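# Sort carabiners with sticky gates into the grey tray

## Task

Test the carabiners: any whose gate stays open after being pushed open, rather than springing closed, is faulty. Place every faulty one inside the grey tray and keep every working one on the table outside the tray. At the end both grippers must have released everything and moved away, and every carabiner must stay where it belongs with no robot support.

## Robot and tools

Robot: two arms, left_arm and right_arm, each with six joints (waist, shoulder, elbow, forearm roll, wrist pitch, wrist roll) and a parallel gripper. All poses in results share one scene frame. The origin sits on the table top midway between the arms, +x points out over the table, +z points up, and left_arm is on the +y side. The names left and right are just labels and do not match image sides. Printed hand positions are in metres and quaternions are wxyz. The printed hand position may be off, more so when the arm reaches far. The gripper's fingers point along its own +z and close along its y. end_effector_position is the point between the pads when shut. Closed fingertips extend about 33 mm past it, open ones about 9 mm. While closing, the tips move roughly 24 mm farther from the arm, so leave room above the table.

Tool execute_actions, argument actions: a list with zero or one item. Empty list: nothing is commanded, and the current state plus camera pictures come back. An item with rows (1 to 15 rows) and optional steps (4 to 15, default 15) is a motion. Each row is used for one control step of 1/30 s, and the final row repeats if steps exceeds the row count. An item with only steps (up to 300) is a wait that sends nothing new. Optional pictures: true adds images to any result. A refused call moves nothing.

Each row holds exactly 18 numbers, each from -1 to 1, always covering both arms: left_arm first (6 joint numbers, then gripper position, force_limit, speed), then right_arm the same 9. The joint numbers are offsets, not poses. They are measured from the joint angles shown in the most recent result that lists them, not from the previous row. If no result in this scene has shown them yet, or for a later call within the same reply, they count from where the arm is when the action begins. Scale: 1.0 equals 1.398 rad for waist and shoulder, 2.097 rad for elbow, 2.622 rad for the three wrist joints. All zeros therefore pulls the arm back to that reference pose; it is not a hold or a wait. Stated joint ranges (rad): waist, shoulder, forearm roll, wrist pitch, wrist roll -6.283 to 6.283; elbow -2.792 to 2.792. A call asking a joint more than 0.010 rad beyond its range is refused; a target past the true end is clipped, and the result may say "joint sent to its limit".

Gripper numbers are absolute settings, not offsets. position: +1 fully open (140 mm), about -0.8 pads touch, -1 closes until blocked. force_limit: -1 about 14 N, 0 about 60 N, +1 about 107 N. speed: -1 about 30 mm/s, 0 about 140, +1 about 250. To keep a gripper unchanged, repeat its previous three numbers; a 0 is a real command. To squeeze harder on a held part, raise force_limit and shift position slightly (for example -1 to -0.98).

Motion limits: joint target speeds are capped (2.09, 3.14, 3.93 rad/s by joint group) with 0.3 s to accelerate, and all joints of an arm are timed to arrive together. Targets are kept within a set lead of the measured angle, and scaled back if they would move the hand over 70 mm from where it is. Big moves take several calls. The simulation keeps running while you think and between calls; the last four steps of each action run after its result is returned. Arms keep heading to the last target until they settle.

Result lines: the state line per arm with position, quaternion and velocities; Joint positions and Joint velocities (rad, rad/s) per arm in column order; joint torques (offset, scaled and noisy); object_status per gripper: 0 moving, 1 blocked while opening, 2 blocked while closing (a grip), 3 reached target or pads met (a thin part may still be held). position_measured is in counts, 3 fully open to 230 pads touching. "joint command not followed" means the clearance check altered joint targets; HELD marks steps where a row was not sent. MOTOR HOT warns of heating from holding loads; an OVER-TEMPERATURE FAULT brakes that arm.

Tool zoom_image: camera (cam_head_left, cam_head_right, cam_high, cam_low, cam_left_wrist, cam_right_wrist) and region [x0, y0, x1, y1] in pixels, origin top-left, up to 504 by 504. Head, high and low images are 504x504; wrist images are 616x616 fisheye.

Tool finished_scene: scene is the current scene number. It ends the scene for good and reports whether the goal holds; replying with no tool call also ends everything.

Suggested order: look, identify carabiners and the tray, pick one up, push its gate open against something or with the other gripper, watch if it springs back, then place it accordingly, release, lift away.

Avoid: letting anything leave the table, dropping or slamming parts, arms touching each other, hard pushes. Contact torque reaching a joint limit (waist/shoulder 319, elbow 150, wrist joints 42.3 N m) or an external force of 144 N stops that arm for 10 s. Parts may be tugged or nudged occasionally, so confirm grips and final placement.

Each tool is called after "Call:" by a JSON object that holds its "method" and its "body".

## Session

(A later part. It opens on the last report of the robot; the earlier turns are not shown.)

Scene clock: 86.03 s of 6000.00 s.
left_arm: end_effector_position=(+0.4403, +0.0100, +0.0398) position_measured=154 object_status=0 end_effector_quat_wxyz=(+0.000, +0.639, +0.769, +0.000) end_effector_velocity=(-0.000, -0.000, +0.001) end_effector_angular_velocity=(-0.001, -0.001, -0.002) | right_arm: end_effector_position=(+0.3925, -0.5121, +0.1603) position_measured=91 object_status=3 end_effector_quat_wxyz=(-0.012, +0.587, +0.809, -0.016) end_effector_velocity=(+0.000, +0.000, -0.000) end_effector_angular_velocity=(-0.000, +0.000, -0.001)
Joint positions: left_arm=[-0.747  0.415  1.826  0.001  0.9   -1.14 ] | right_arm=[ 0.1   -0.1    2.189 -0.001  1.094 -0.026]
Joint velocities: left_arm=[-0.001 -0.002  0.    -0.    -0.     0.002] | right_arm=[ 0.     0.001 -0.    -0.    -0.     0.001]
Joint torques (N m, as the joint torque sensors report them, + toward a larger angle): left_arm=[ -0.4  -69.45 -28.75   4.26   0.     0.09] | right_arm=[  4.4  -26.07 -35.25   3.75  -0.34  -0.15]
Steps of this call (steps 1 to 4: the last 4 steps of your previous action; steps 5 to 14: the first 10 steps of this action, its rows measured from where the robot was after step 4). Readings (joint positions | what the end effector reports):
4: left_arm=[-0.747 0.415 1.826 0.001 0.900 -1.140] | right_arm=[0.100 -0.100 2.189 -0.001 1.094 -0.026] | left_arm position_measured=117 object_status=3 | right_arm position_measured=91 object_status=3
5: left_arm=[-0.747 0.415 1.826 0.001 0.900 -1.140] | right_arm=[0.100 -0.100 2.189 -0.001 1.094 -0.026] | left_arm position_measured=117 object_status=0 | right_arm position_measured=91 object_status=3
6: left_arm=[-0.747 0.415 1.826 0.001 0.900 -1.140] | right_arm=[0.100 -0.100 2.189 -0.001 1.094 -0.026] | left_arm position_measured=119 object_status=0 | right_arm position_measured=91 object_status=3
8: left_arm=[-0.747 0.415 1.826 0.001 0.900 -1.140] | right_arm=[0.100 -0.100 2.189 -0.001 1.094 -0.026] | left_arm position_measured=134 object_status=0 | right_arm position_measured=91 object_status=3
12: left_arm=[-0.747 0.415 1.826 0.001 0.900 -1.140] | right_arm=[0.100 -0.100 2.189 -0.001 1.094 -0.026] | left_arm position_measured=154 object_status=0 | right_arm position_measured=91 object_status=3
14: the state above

Call:
{"method": "execute_actions", "body": {"actions": [{"rows":[[0,-0.0013,-0.0007,0,0.0012,0,-0.48,-0.3,-0.5,0,0,0,0,0,0,0.3,0,0]],"steps":15}]}}

Call:
{"method": "execute_actions", "body": {"actions": [{"steps":8}], "pictures": true}}

Call:
{"method": "zoom_image", "body": {"camera": "cam_left_wrist", "region": [230, 230, 400, 400]}}

Scene clock: 86.53 s of 6000.00 s.
left_arm: end_effector_position=(+0.4405, +0.0098, +0.0418) position_measured=168 object_status=0 end_effector_quat_wxyz=(+0.000, +0.639, +0.769, +0.000) end_effector_velocity=(-0.000, -0.000, -0.000) end_effector_angular_velocity=(+0.001, +0.000, -0.001) | right_arm: end_effector_position=(+0.3925, -0.5121, +0.1603) position_measured=91 object_status=3 end_effector_quat_wxyz=(-0.012, +0.587, +0.809, -0.016) end_effector_velocity=(-0.000, +0.000, -0.000) end_effector_angular_velocity=(-0.000, +0.001, +0.001)
Joint positions: left_arm=[-0.747  0.413  1.825  0.001  0.903 -1.14 ] | right_arm=[ 0.1   -0.1    2.189 -0.001  1.094 -0.026]
Joint velocities: left_arm=[-0.     0.     0.    -0.     0.001  0.001] | right_arm=[ 0.     0.001  0.     0.     0.    -0.   ]
Joint torques (N m, as the joint torque sensors report them, + toward a larger angle): left_arm=[  2.09 -35.74 -11.46   4.59  -1.39   0.21] | right_arm=[  2.91 -26.07 -34.45   4.02  -0.06  -0.21]
Steps of this call (steps 1 to 4: the last 4 steps of your previous action; steps 5 to 15: the first 11 steps of this action). Readings (joint positions | what the end effector reports):
5: left_arm=[-0.747 0.415 1.826 0.001 0.900 -1.140] | right_arm=[0.100 -0.100 2.189 -0.001 1.094 -0.026] | left_arm position_measured=154 object_status=0 | right_arm position_measured=91 object_status=3
6: left_arm=[-0.747 0.415 1.826 0.001 0.900 -1.140] | right_arm=[0.100 -0.100 2.189 -0.001 1.094 -0.026] | left_arm position_measured=156 object_status=0 | right_arm position_measured=91 object_status=3
8: left_arm=[-0.747 0.414 1.825 0.001 0.902 -1.140] | right_arm=[0.100 -0.100 2.189 -0.001 1.094 -0.026] | left_arm position_measured=162 object_status=0 | right_arm position_measured=91 object_status=3
12: left_arm=[-0.747 0.413 1.825 0.001 0.903 -1.140] | right_arm=[0.100 -0.100 2.189 -0.001 1.094 -0.026] | left_arm position_measured=168 object_status=0 | right_arm position_measured=91 object_status=3
15: the state above

Scene clock: 86.80 s of 6000.00 s.
left_arm: end_effector_position=(+0.4404, +0.0098, +0.0417) position_measured=168 object_status=2 end_effector_quat_wxyz=(+0.000, +0.639, +0.769, +0.000) end_effector_velocity=(+0.001, +0.000, +0.001) end_effector_angular_velocity=(-0.001, -0.001, -0.000) | right_arm: end_effector_position=(+0.3925, -0.5121, +0.1603) position_measured=91 object_status=3 end_effector_quat_wxyz=(-0.012, +0.587, +0.809, -0.016) end_effector_velocity=(+0.000, -0.000, -0.000) end_effector_angular_velocity=(+0.000, +0.000, -0.000)
Joint positions: left_arm=[-0.747  0.413  1.825  0.001  0.903 -1.14 ] | right_arm=[ 0.1   -0.1    2.189 -0.001  1.094 -0.026]
Joint velocities: left_arm=[ 0.001 -0.002  0.     0.001  0.     0.001] | right_arm=[-0.001  0.     0.     0.    -0.    -0.001]
Joint torques (N m, as the joint torque sensors report them, + toward a larger angle): left_arm=[  1.86 -34.36  -9.69   4.51  -0.58   0.12] | right_arm=[  3.81 -24.87 -34.54   3.95   0.02  -0.13]
Kept back: nothing.
Steps of this call (steps 1 to 4: the last 4 steps of your previous action; steps 5 to 8: the robot went on to your last target). Readings (joint positions | what the end effector reports):
1: left_arm=[-0.747 0.413 1.825 0.001 0.903 -1.140] | right_arm=[0.100 -0.100 2.189 -0.001 1.094 -0.026] | left_arm position_measured=168 object_status=2 | right_arm position_measured=91 object_status=3
2: left_arm=[-0.747 0.413 1.825 0.001 0.903 -1.140] | right_arm=[0.100 -0.100 2.189 -0.001 1.094 -0.026] | left_arm position_measured=168 object_status=2 | right_arm position_measured=91 object_status=3
4: left_arm=[-0.747 0.413 1.825 0.001 0.903 -1.140] | right_arm=[0.100 -0.100 2.189 -0.001 1.094 -0.026] | left_arm position_measured=168 object_status=2 | right_arm position_measured=91 object_status=3
8: the state above

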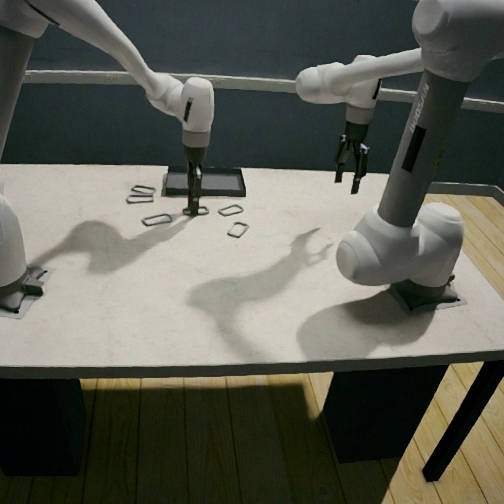

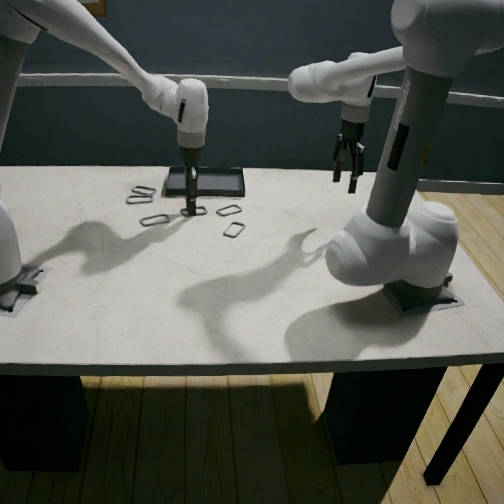

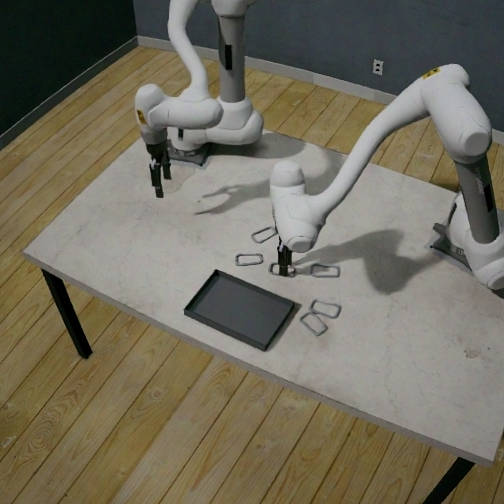

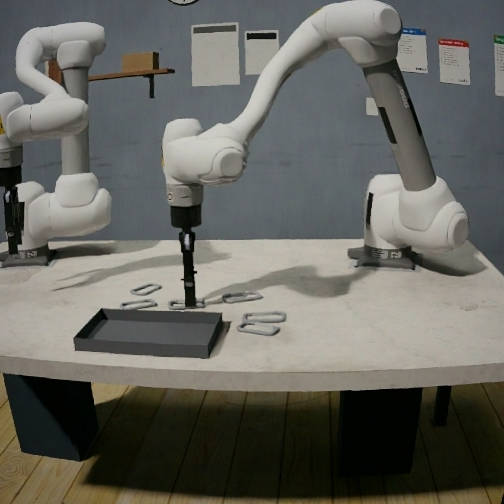

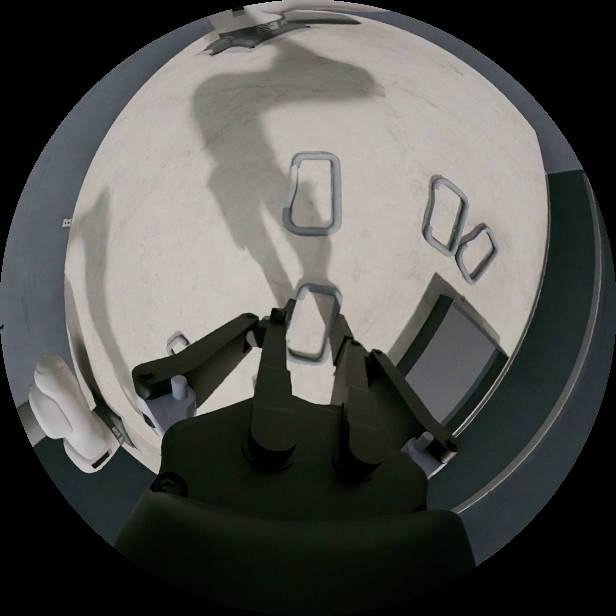

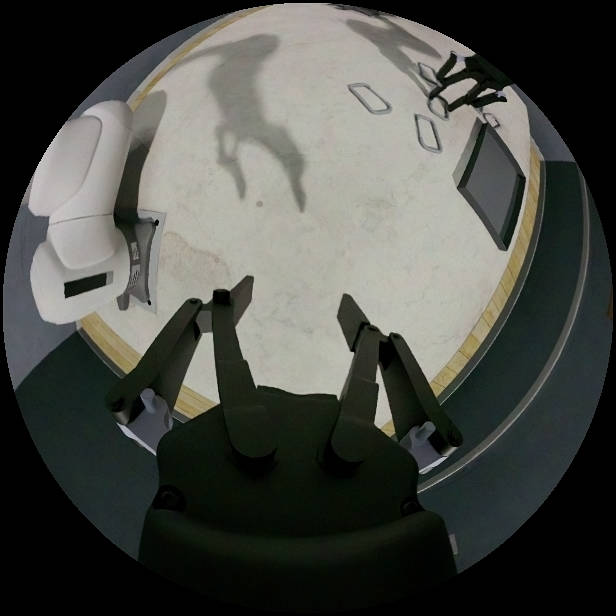

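Region (230, 230, 400, 400) of cam_left_wrist's 616x616 image, scaled by 2.965, with more detail than that image has.

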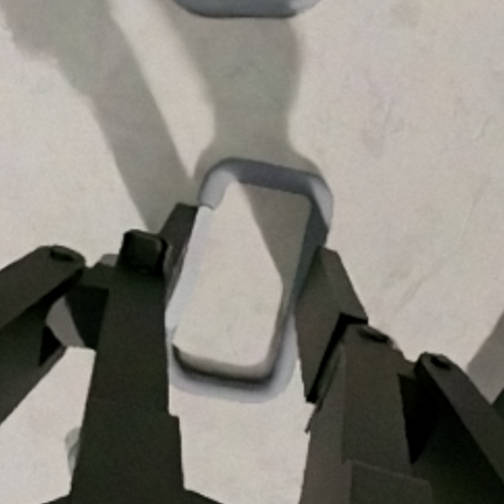

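Call:
{"method": "execute_actions", "body": {"actions": [{"rows":[[0,0,0,0,0,0,0.1,-0.3,0.3,0,0,0,0,0,0,0.3,0,0],[0,0,0,0,0,0,0.1,-0.3,0.3,0,0,0,0,0,0,0.3,0,0],[0,0,0,0,0,0,0.1,-0.3,0.3,0,0,0,0,0,0,0.3,0,0],[0,0,0,0,0,0,0.1,-0.3,0.3,0,0,0,0,0,0,0.3,0,0],[0,0,0,0,0,0,0.1,-0.3,0.3,0,0,0,0,0,0,0.3,0,0],[0,0,0,0,0,0,0.1,-0.3,0.3,0,0,0,0,0,0,0.3,0,0],[-0.0066,0.012,-0.012,0,0.0032,0,0.1,-0.3,0.3,0,0,0,0,0,0,0.3,0,0]],"steps":15}]}}

Call:
{"method": "execute_actions", "body": {"actions": [{"steps":6}], "pictures": true}}

Call:
{"method": "zoom_image", "body": {"camera": "cam_left_wrist", "region": [230, 230, 400, 400]}}

Scene clock: 87.47 s of 6000.00 s.
left_arm: end_effector_position=(+0.4422, -0.0016, +0.0412) position_measured=117 object_status=0 end_effector_quat_wxyz=(+0.000, +0.642, +0.767, +0.000) end_effector_velocity=(+0.003, -0.039, -0.003) end_effector_angular_velocity=(+0.004, +0.003, -0.027) | right_arm: end_effector_position=(+0.3925, -0.5121, +0.1603) position_measured=91 object_status=3 end_effector_quat_wxyz=(-0.012, +0.587, +0.809, -0.016) end_effector_velocity=(-0.000, -0.000, +0.000) end_effector_angular_velocity=(-0.000, -0.001, +0.000)
Joint positions: left_arm=[-0.755  0.427  1.804  0.001  0.91  -1.14 ] | right_arm=[ 0.1   -0.1    2.189 -0.001  1.094 -0.026]
Joint velocities: left_arm=[-0.029  0.048 -0.069 -0.     0.026 -0.002] | right_arm=[-0.    -0.001  0.001 -0.001 -0.    -0.   ]
Joint torques (N m, as the joint torque sensors report them, + toward a larger angle): left_arm=[  3.91 -83.41 -28.     4.2    0.74  -0.09] | right_arm=[  3.03 -26.01 -34.62   3.84  -0.23  -0.21]
Steps of this call (steps 1 to 9: the robot went on to your last target; steps 10 to 20: the first 11 steps of this action). Readings (joint positions | what the end effector reports):
10: left_arm=[-0.747 0.413 1.825 0.001 0.903 -1.140] | right_arm=[0.100 -0.100 2.189 -0.001 1.094 -0.026] | left_arm position_measured=168 object_status=0 | right_arm position_measured=91 object_status=3
11: left_arm=[-0.747 0.414 1.825 0.001 0.903 -1.140] | right_arm=[0.100 -0.100 2.189 -0.001 1.094 -0.026] | left_arm position_measured=168 object_status=0 | right_arm position_measured=91 object_status=3
13: left_arm=[-0.747 0.414 1.825 0.001 0.903 -1.140] | right_arm=[0.100 -0.100 2.189 -0.001 1.094 -0.026] | left_arm position_measured=146 object_status=0 | right_arm position_measured=91 object_status=3
17: left_arm=[-0.749 0.416 1.821 0.001 0.904 -1.140] | right_arm=[0.100 -0.100 2.189 -0.001 1.094 -0.026] | left_arm position_measured=117 object_status=0 | right_arm position_measured=91 object_status=3
20: the state above

Scene clock: 87.67 s of 6000.00 s.
left_arm: end_effector_position=(+0.4425, -0.0041, +0.0412) position_measured=117 object_status=3 end_effector_quat_wxyz=(+0.000, +0.643, +0.766, +0.000) end_effector_velocity=(+0.000, -0.002, +0.001) end_effector_angular_velocity=(-0.000, -0.002, -0.002) | right_arm: end_effector_position=(+0.3925, -0.5121, +0.1603) position_measured=91 object_status=3 end_effector_quat_wxyz=(-0.012, +0.587, +0.809, -0.016) end_effector_velocity=(-0.000, -0.000, -0.001) end_effector_angular_velocity=(-0.001, +0.002, -0.000)
Joint positions: left_arm=[-0.756  0.43   1.8    0.001  0.911 -1.14 ] | right_arm=[ 0.1   -0.1    2.189 -0.001  1.094 -0.026]
Joint velocities: left_arm=[-0.002  0.002 -0.004  0.001  0.001 -0.001] | right_arm=[0.    0.002 0.    0.    0.001 0.   ]
Joint torques (N m, as the joint torque sensors report them, + toward a larger angle): left_arm=[ -0.69 -73.66 -32.3    4.26   0.31  -0.06] | right_arm=[  2.2  -25.7  -34.63   4.03  -0.18  -0.19]
Kept back: nothing.
Steps of this call (steps 1 to 4: the last 4 steps of your previous action; steps 5 to 6: the robot went on to your last target). Readings (joint positions | what the end effector reports):
1: left_arm=[-0.755 0.428 1.803 0.001 0.910 -1.140] | right_arm=[0.100 -0.100 2.189 -0.001 1.094 -0.026] | left_arm position_measured=117 object_status=0 | right_arm position_measured=91 object_status=3
2: left_arm=[-0.756 0.429 1.802 0.001 0.911 -1.140] | right_arm=[0.100 -0.100 2.189 -0.001 1.094 -0.026] | left_arm position_measured=117 object_status=0 | right_arm position_measured=91 object_status=3
4: left_arm=[-0.756 0.430 1.800 0.001 0.911 -1.140] | right_arm=[0.100 -0.100 2.189 -0.001 1.094 -0.026] | left_arm position_measured=117 object_status=3 | right_arm position_measured=91 object_status=3
6: the state above

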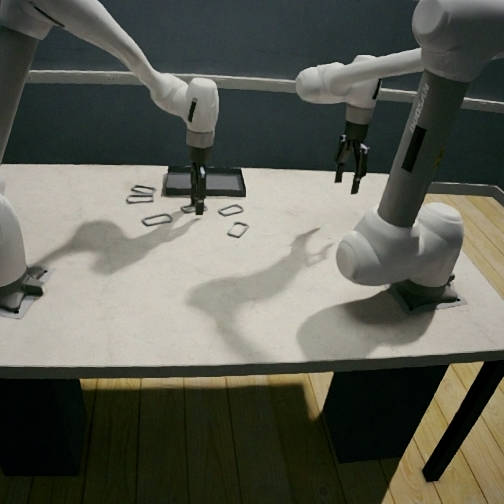

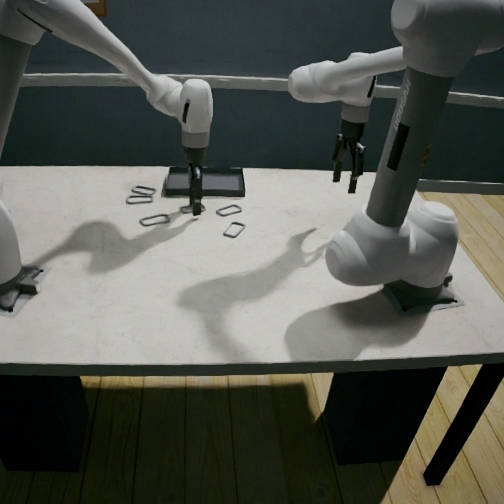

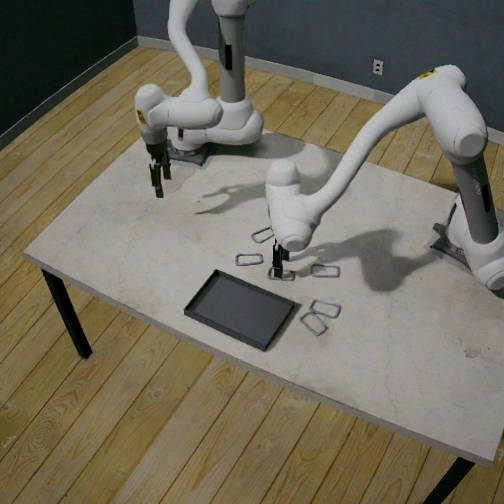

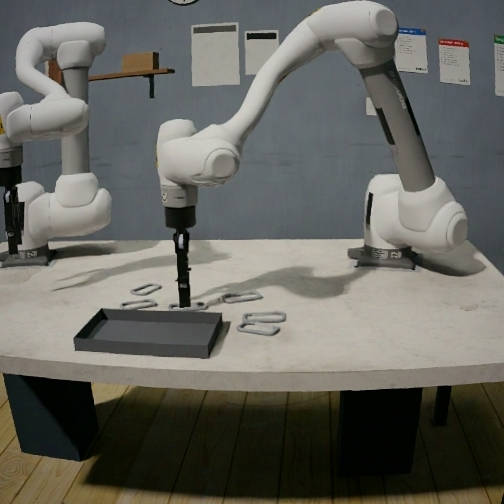

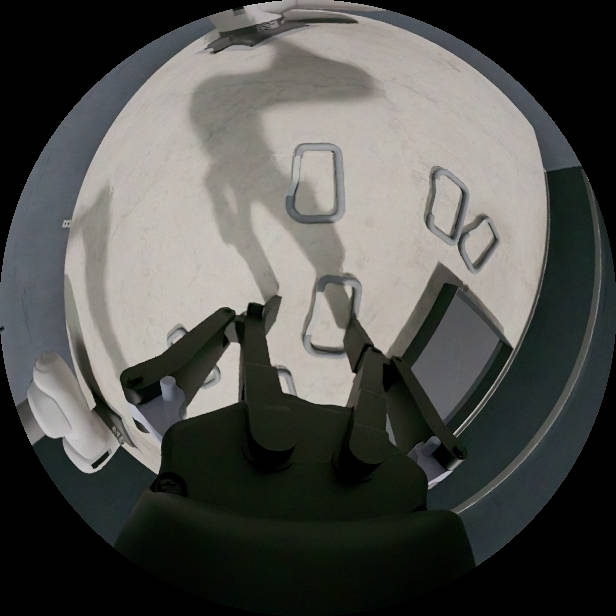

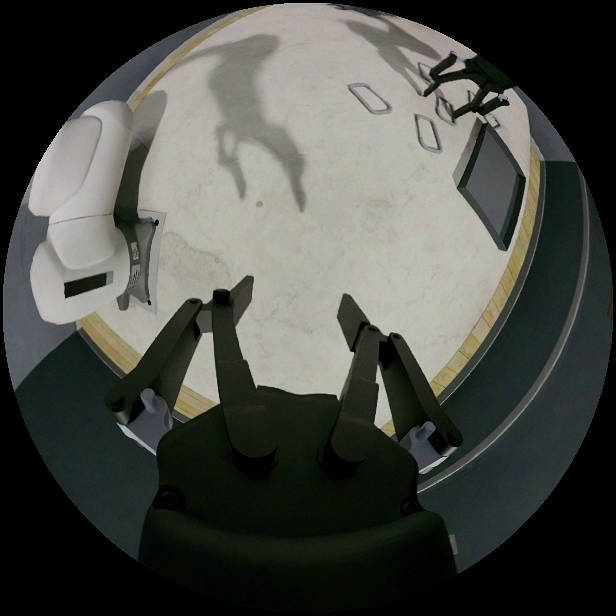

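Region (230, 230, 400, 400) of cam_left_wrist's 616x616 image, scaled by 2.965, with more detail than that image has.

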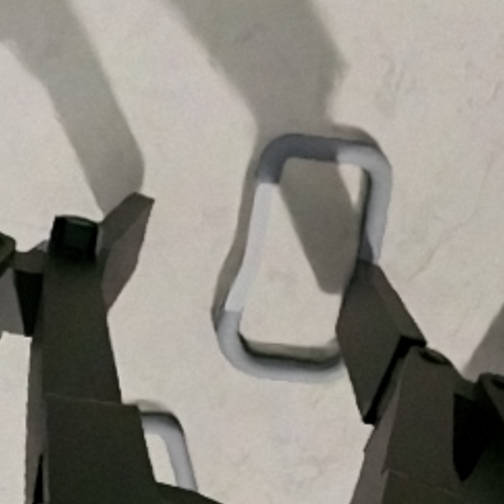

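Call:
{"method": "execute_actions", "body": {"actions": [{"rows":[[0,-0.012,-0.005,0,0.0105,0,0.1,-0.3,0,0,0,0,0,0,0,0.3,0,0],[0,-0.012,-0.005,0,0.0105,0,0.1,-0.3,0,0,0,0,0,0,0,0.3,0,0],[0,-0.012,-0.005,0,0.0105,0,0.1,-0.3,0,0,0,0,0,0,0,0.3,0,0],[0,-0.012,-0.005,0,0.0105,0,0.1,-0.3,0,0,0,0,0,0,0,0.3,0,0],[0,-0.012,-0.005,0,0.0105,0,0.1,-0.3,0,0,0,0,0,0,0,0.3,0,0],[0.013,-0.0015,-0.016,0,0.0137,0.007,0.1,-0.3,0,0,0,0,0,0,0,0.3,0,0]],"steps":15}]}}

Call:
{"method": "execute_actions", "body": {"actions": [{"steps":6}], "pictures": true}}

Call:
{"method": "zoom_image", "body": {"camera": "cam_left_wrist", "region": [230, 230, 400, 400]}}

Scene clock: 88.30 s of 6000.00 s.
left_arm: end_effector_position=(+0.4568, -0.0047, +0.0576) position_measured=117 object_status=3 end_effector_quat_wxyz=(+0.000, +0.643, +0.766, +0.000) end_effector_velocity=(+0.027, -0.000, +0.002) end_effector_angular_velocity=(+0.002, +0.001, -0.003) | right_arm: end_effector_position=(+0.3925, -0.5121, +0.1603) position_measured=91 object_status=3 end_effector_quat_wxyz=(-0.012, +0.587, +0.809, -0.016) end_effector_velocity=(+0.000, +0.000, -0.001) end_effector_angular_velocity=(-0.000, +0.002, -0.002)
Joint positions: left_arm=[-0.74   0.426  1.769  0.001  0.946 -1.124] | right_arm=[ 0.1   -0.1    2.189 -0.001  1.094 -0.026]
Joint velocities: left_arm=[ 0.031  0.023 -0.039  0.     0.019  0.034] | right_arm=[-0.     0.003  0.     0.001 -0.     0.001]
Joint torques (N m, as the joint torque sensors report them, + toward a larger angle): left_arm=[ -3.54 -80.57 -32.66   4.1    0.46   0.07] | right_arm=[  2.28 -25.96 -34.56   4.06   0.04  -0.4 ]
Steps of this call (steps 1 to 8: the robot went on to your last target; steps 9 to 19: the first 11 steps of this action). Readings (joint positions | what the end effector reports):
9: left_arm=[-0.757 0.430 1.800 0.001 0.911 -1.140] | right_arm=[0.100 -0.100 2.189 -0.001 1.094 -0.026] | left_arm position_measured=117 object_status=3 | right_arm position_measured=91 object_status=3
10: left_arm=[-0.757 0.428 1.798 0.001 0.916 -1.140] | right_arm=[0.100 -0.100 2.189 -0.001 1.094 -0.026] | left_arm position_measured=117 object_status=3 | right_arm position_measured=91 object_status=3
12: left_arm=[-0.757 0.419 1.792 0.001 0.930 -1.140] | right_arm=[0.100 -0.100 2.189 -0.001 1.094 -0.026] | left_arm position_measured=117 object_status=3 | right_arm position_measured=91 object_status=3
16: left_arm=[-0.748 0.420 1.779 0.001 0.941 -1.132] | right_arm=[0.100 -0.100 2.189 -0.001 1.094 -0.026] | left_arm position_measured=117 object_status=3 | right_arm position_measured=91 object_status=3
19: the state above

Scene clock: 88.50 s of 6000.00 s.
left_arm: end_effector_position=(+0.4586, -0.0049, +0.0577) position_measured=117 object_status=3 end_effector_quat_wxyz=(+0.000, +0.643, +0.766, +0.000) end_effector_velocity=(+0.001, -0.000, -0.000) end_effector_angular_velocity=(+0.001, -0.000, -0.002) | right_arm: end_effector_position=(+0.3925, -0.5121, +0.1603) position_measured=91 object_status=3 end_effector_quat_wxyz=(-0.012, +0.587, +0.809, -0.016) end_effector_velocity=(+0.000, +0.000, +0.001) end_effector_angular_velocity=(+0.000, -0.001, +0.000)
Joint positions: left_arm=[-0.738  0.428  1.767  0.001  0.947 -1.122] | right_arm=[ 0.1   -0.1    2.189 -0.001  1.094 -0.026]
Joint velocities: left_arm=[ 0.001  0.002 -0.002  0.001  0.001  0.003] | right_arm=[ 0.    -0.001 -0.001  0.    -0.    -0.   ]
Joint torques (N m, as the joint torque sensors report them, + toward a larger angle): left_arm=[  1.05 -77.43 -32.58   4.43   0.14  -0.24] | right_arm=[  4.   -27.03 -34.48   3.85   0.08  -0.3 ]
Kept back: nothing.
Steps of this call (steps 1 to 4: the last 4 steps of your previous action; steps 5 to 6: the robot went on to your last target). Readings (joint positions | what the end effector reports):
1: left_arm=[-0.740 0.427 1.768 0.001 0.946 -1.123] | right_arm=[0.100 -0.100 2.189 -0.001 1.094 -0.026] | left_arm position_measured=117 object_status=3 | right_arm position_measured=91 object_status=3
2: left_arm=[-0.739 0.427 1.768 0.001 0.947 -1.122] | right_arm=[0.100 -0.100 2.189 -0.001 1.094 -0.026] | left_arm position_measured=117 object_status=3 | right_arm position_measured=91 object_status=3
4: left_arm=[-0.739 0.428 1.767 0.001 0.947 -1.122] | right_arm=[0.100 -0.100 2.189 -0.001 1.094 -0.026] | left_arm position_measured=117 object_status=3 | right_arm position_measured=91 object_status=3
6: the state above

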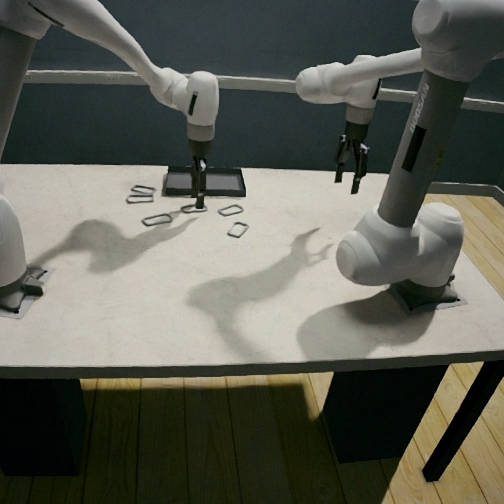

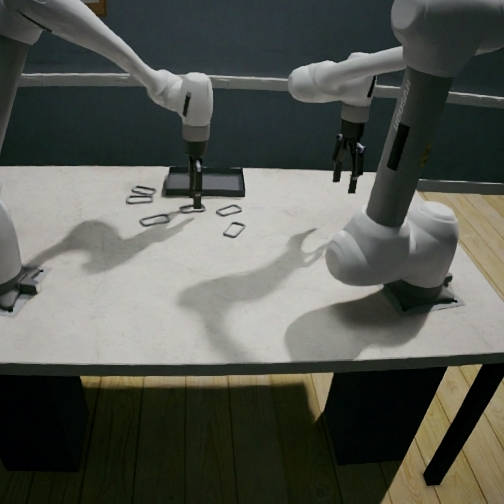

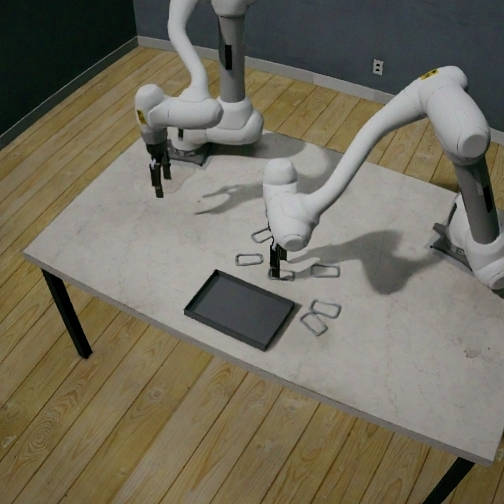

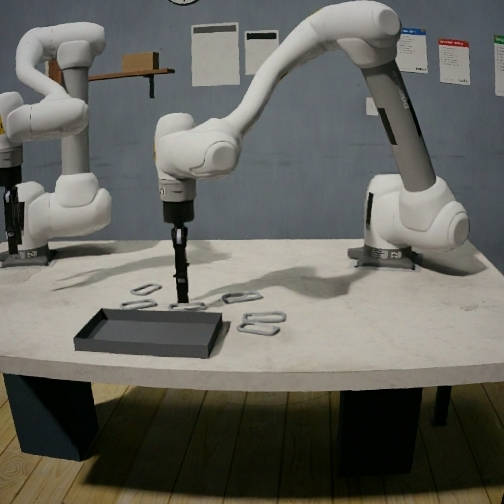

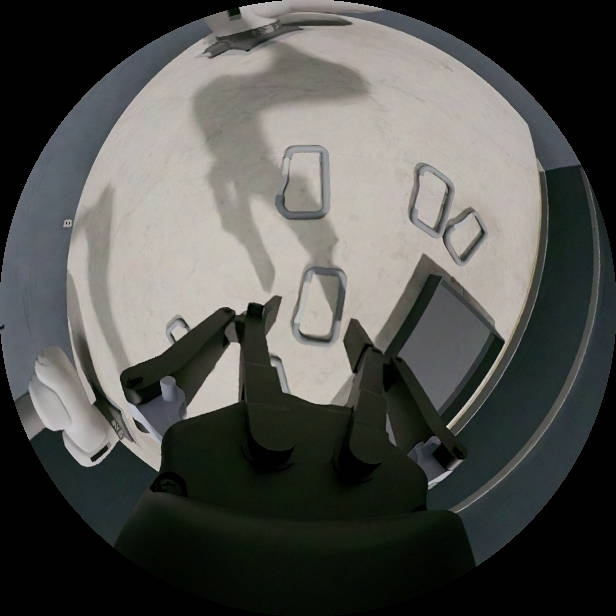

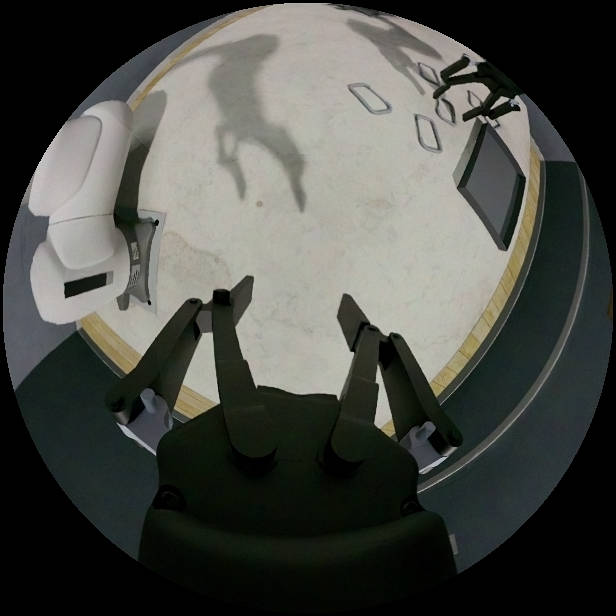

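Region (230, 230, 400, 400) of cam_left_wrist's 616x616 image, scaled by 2.965, with more detail than that image has.

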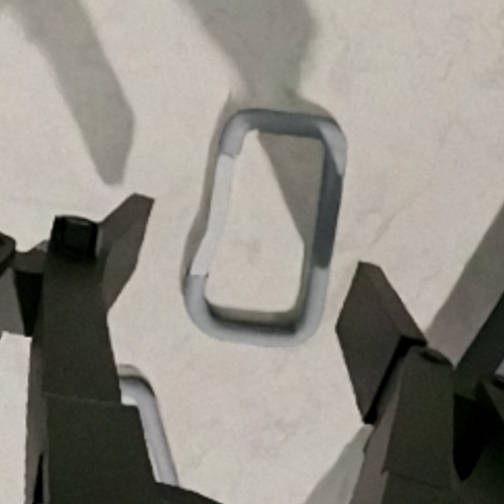

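Call:
{"method": "execute_actions", "body": {"actions": [{"rows":[[0.0073,-0.003,0.003,0,-0.001,0.004,0.1,-0.3,0,0,0,0,0,0,0,0.3,0,0],[0.0073,-0.003,0.003,0,-0.001,0.004,0.1,-0.3,0,0,0,0,0,0,0,0.3,0,0],[0.0073,-0.003,0.003,0,-0.001,0.004,0.1,-0.3,0,0,0,0,0,0,0,0.3,0,0],[0.0073,-0.003,0.003,0,-0.001,0.004,0.1,-0.3,0,0,0,0,0,0,0,0.3,0,0],[0.0073,0.005,0.0065,0,-0.008,0.004,0.1,-0.3,0,0,0,0,0,0,0,0.3,0,0],[0.0073,0.005,0.0065,0,-0.008,0.004,0.1,-0.3,0,0,0,0,0,0,0,0.3,0,0],[0.0073,0.005,0.0065,0,-0.008,0.004,0.1,-0.3,0,0,0,0,0,0,0,0.3,0,0],[0.0073,0.0099,0.0084,0,-0.0123,0.004,0.1,-0.3,0,0,0,0,0,0,0,0.3,0,0]],"steps":15}]}}

Call:
{"method": "execute_actions", "body": {"actions": [{"steps":8}], "pictures": true}}

Call:
{"method": "zoom_image", "body": {"camera": "cam_left_wrist", "region": [230, 230, 400, 400]}}

Scene clock: 89.23 s of 6000.00 s.
left_arm: end_effector_position=(+0.4626, +0.0017, +0.0427) position_measured=117 object_status=3 end_effector_quat_wxyz=(+0.000, +0.643, +0.766, +0.000) end_effector_velocity=(+0.003, -0.002, -0.041) end_effector_angular_velocity=(-0.004, -0.003, +0.000) | right_arm: end_effector_position=(+0.3925, -0.5121, +0.1603) position_measured=91 object_status=3 end_effector_quat_wxyz=(-0.012, +0.587, +0.809, -0.016) end_effector_velocity=(-0.000, -0.000, +0.000) end_effector_angular_velocity=(+0.000, -0.001, -0.000)
Joint positions: left_arm=[-0.728  0.439  1.782  0.001  0.92  -1.111] | right_arm=[ 0.1   -0.1    2.189 -0.001  1.094 -0.026]
Joint velocities: left_arm=[ 0.002  0.043  0.024  0.    -0.072  0.002] | right_arm=[-0.    -0.001  0.    -0.     0.    -0.   ]
Joint torques (N m, as the joint torque sensors report them, + toward a larger angle): left_arm=[ -1.24 -87.95 -36.27   5.     0.1    0.37] | right_arm=[  2.81 -26.27 -34.83   3.83  -0.07  -0.29]
Steps of this call (steps 1 to 11: the robot went on to your last target; steps 12 to 22: the first 11 steps of this action). Readings (joint positions | what the end effector reports):
12: left_arm=[-0.738 0.428 1.766 0.001 0.947 -1.121] | right_arm=[0.100 -0.100 2.189 -0.001 1.094 -0.026] | left_arm position_measured=117 object_status=3 | right_arm position_measured=91 object_status=3
13: left_arm=[-0.736 0.427 1.767 0.001 0.947 -1.119] | right_arm=[0.100 -0.100 2.189 -0.001 1.094 -0.026] | left_arm position_measured=117 object_status=3 | right_arm position_measured=91 object_status=3
15: left_arm=[-0.731 0.425 1.771 0.001 0.946 -1.114] | right_arm=[0.100 -0.100 2.189 -0.001 1.094 -0.026] | left_arm position_measured=117 object_status=3 | right_arm position_measured=91 object_status=3
19: left_arm=[-0.729 0.432 1.778 0.001 0.932 -1.112] | right_arm=[0.100 -0.100 2.189 -0.001 1.094 -0.026] | left_arm position_measured=117 object_status=3 | right_arm position_measured=91 object_status=3
22: the state above

Scene clock: 89.50 s of 6000.00 s.
left_arm: end_effector_position=(+0.4628, +0.0017, +0.0401) position_measured=117 object_status=3 end_effector_quat_wxyz=(+0.001, +0.643, +0.766, +0.000) end_effector_velocity=(-0.000, -0.000, -0.002) end_effector_angular_velocity=(+0.001, +0.000, -0.001) | right_arm: end_effector_position=(+0.3925, -0.5121, +0.1603) position_measured=91 object_status=3 end_effector_quat_wxyz=(-0.012, +0.587, +0.809, -0.016) end_effector_velocity=(-0.001, +0.000, -0.001) end_effector_angular_velocity=(-0.000, +0.001, +0.001)
Joint positions: left_arm=[-0.728  0.441  1.784  0.001  0.915 -1.111] | right_arm=[ 0.1   -0.1    2.189 -0.001  1.094 -0.026]
Joint velocities: left_arm=[-0.     0.002  0.001  0.001 -0.002  0.   ] | right_arm=[ 0.     0.     0.001  0.     0.    -0.001]
Joint torques (N m, as the joint torque sensors report them, + toward a larger angle): left_arm=[  0.53 -76.35 -31.75   4.3    0.26  -0.01] | right_arm=[  2.99 -25.23 -34.87   3.98  -0.14  -0.33]
Kept back: nothing.
Steps of this call (steps 1 to 4: the last 4 steps of your previous action; steps 5 to 8: the robot went on to your last target). Readings (joint positions | what the end effector reports):
1: left_arm=[-0.728 0.440 1.783 0.001 0.918 -1.111] | right_arm=[0.100 -0.100 2.189 -0.001 1.094 -0.026] | left_arm position_measured=117 object_status=3 | right_arm position_measured=91 object_status=3
2: left_arm=[-0.728 0.440 1.783 0.001 0.917 -1.111] | right_arm=[0.100 -0.100 2.189 -0.001 1.094 -0.026] | left_arm position_measured=117 object_status=3 | right_arm position_measured=91 object_status=3
4: left_arm=[-0.728 0.441 1.784 0.001 0.915 -1.111] | right_arm=[0.100 -0.100 2.189 -0.001 1.094 -0.026] | left_arm position_measured=117 object_status=3 | right_arm position_measured=91 object_status=3
8: the state above

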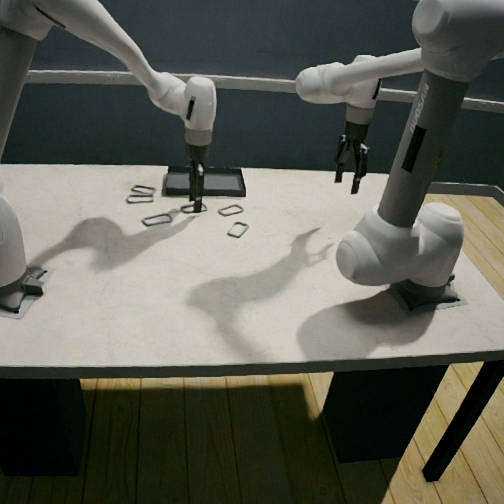

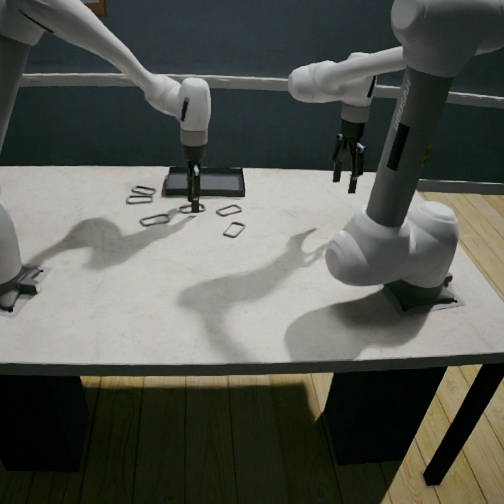

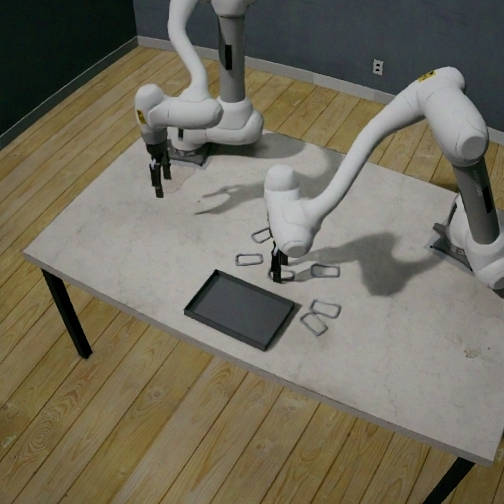

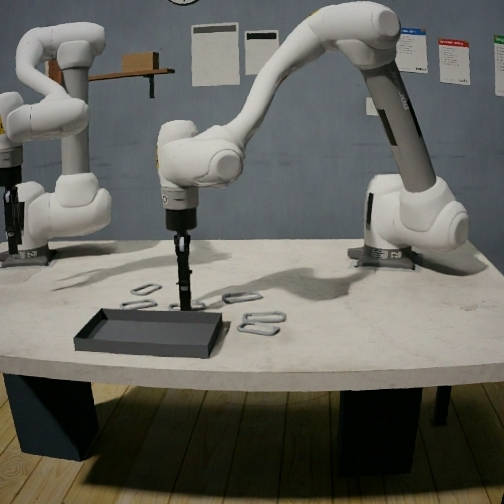

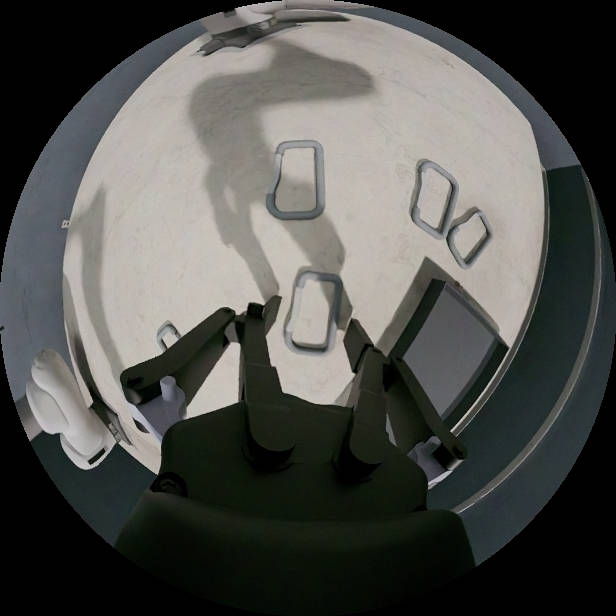

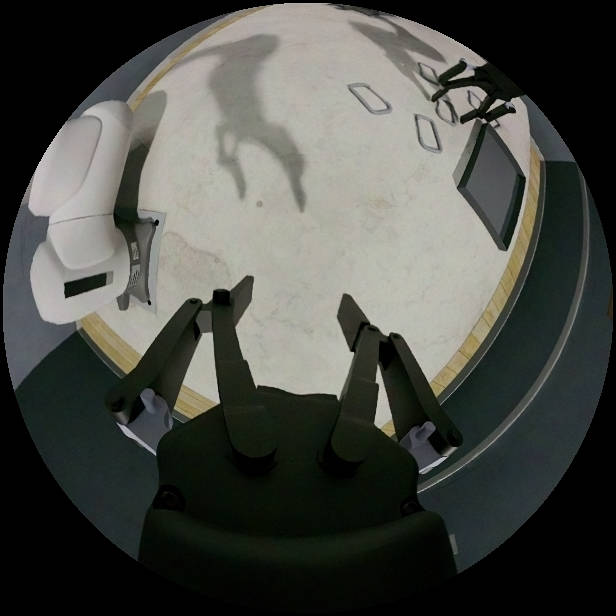

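Region (230, 230, 400, 400) of cam_left_wrist's 616x616 image, scaled by 2.965, with more detail than that image has.

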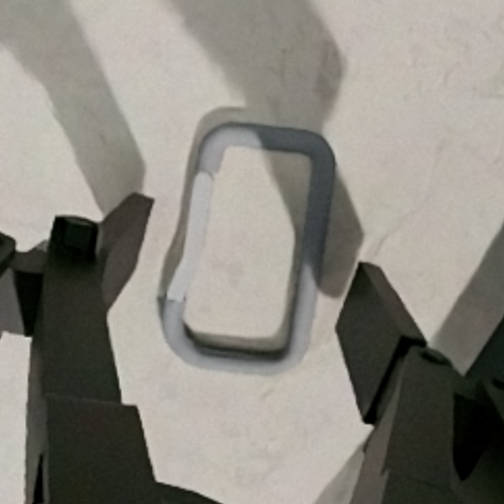

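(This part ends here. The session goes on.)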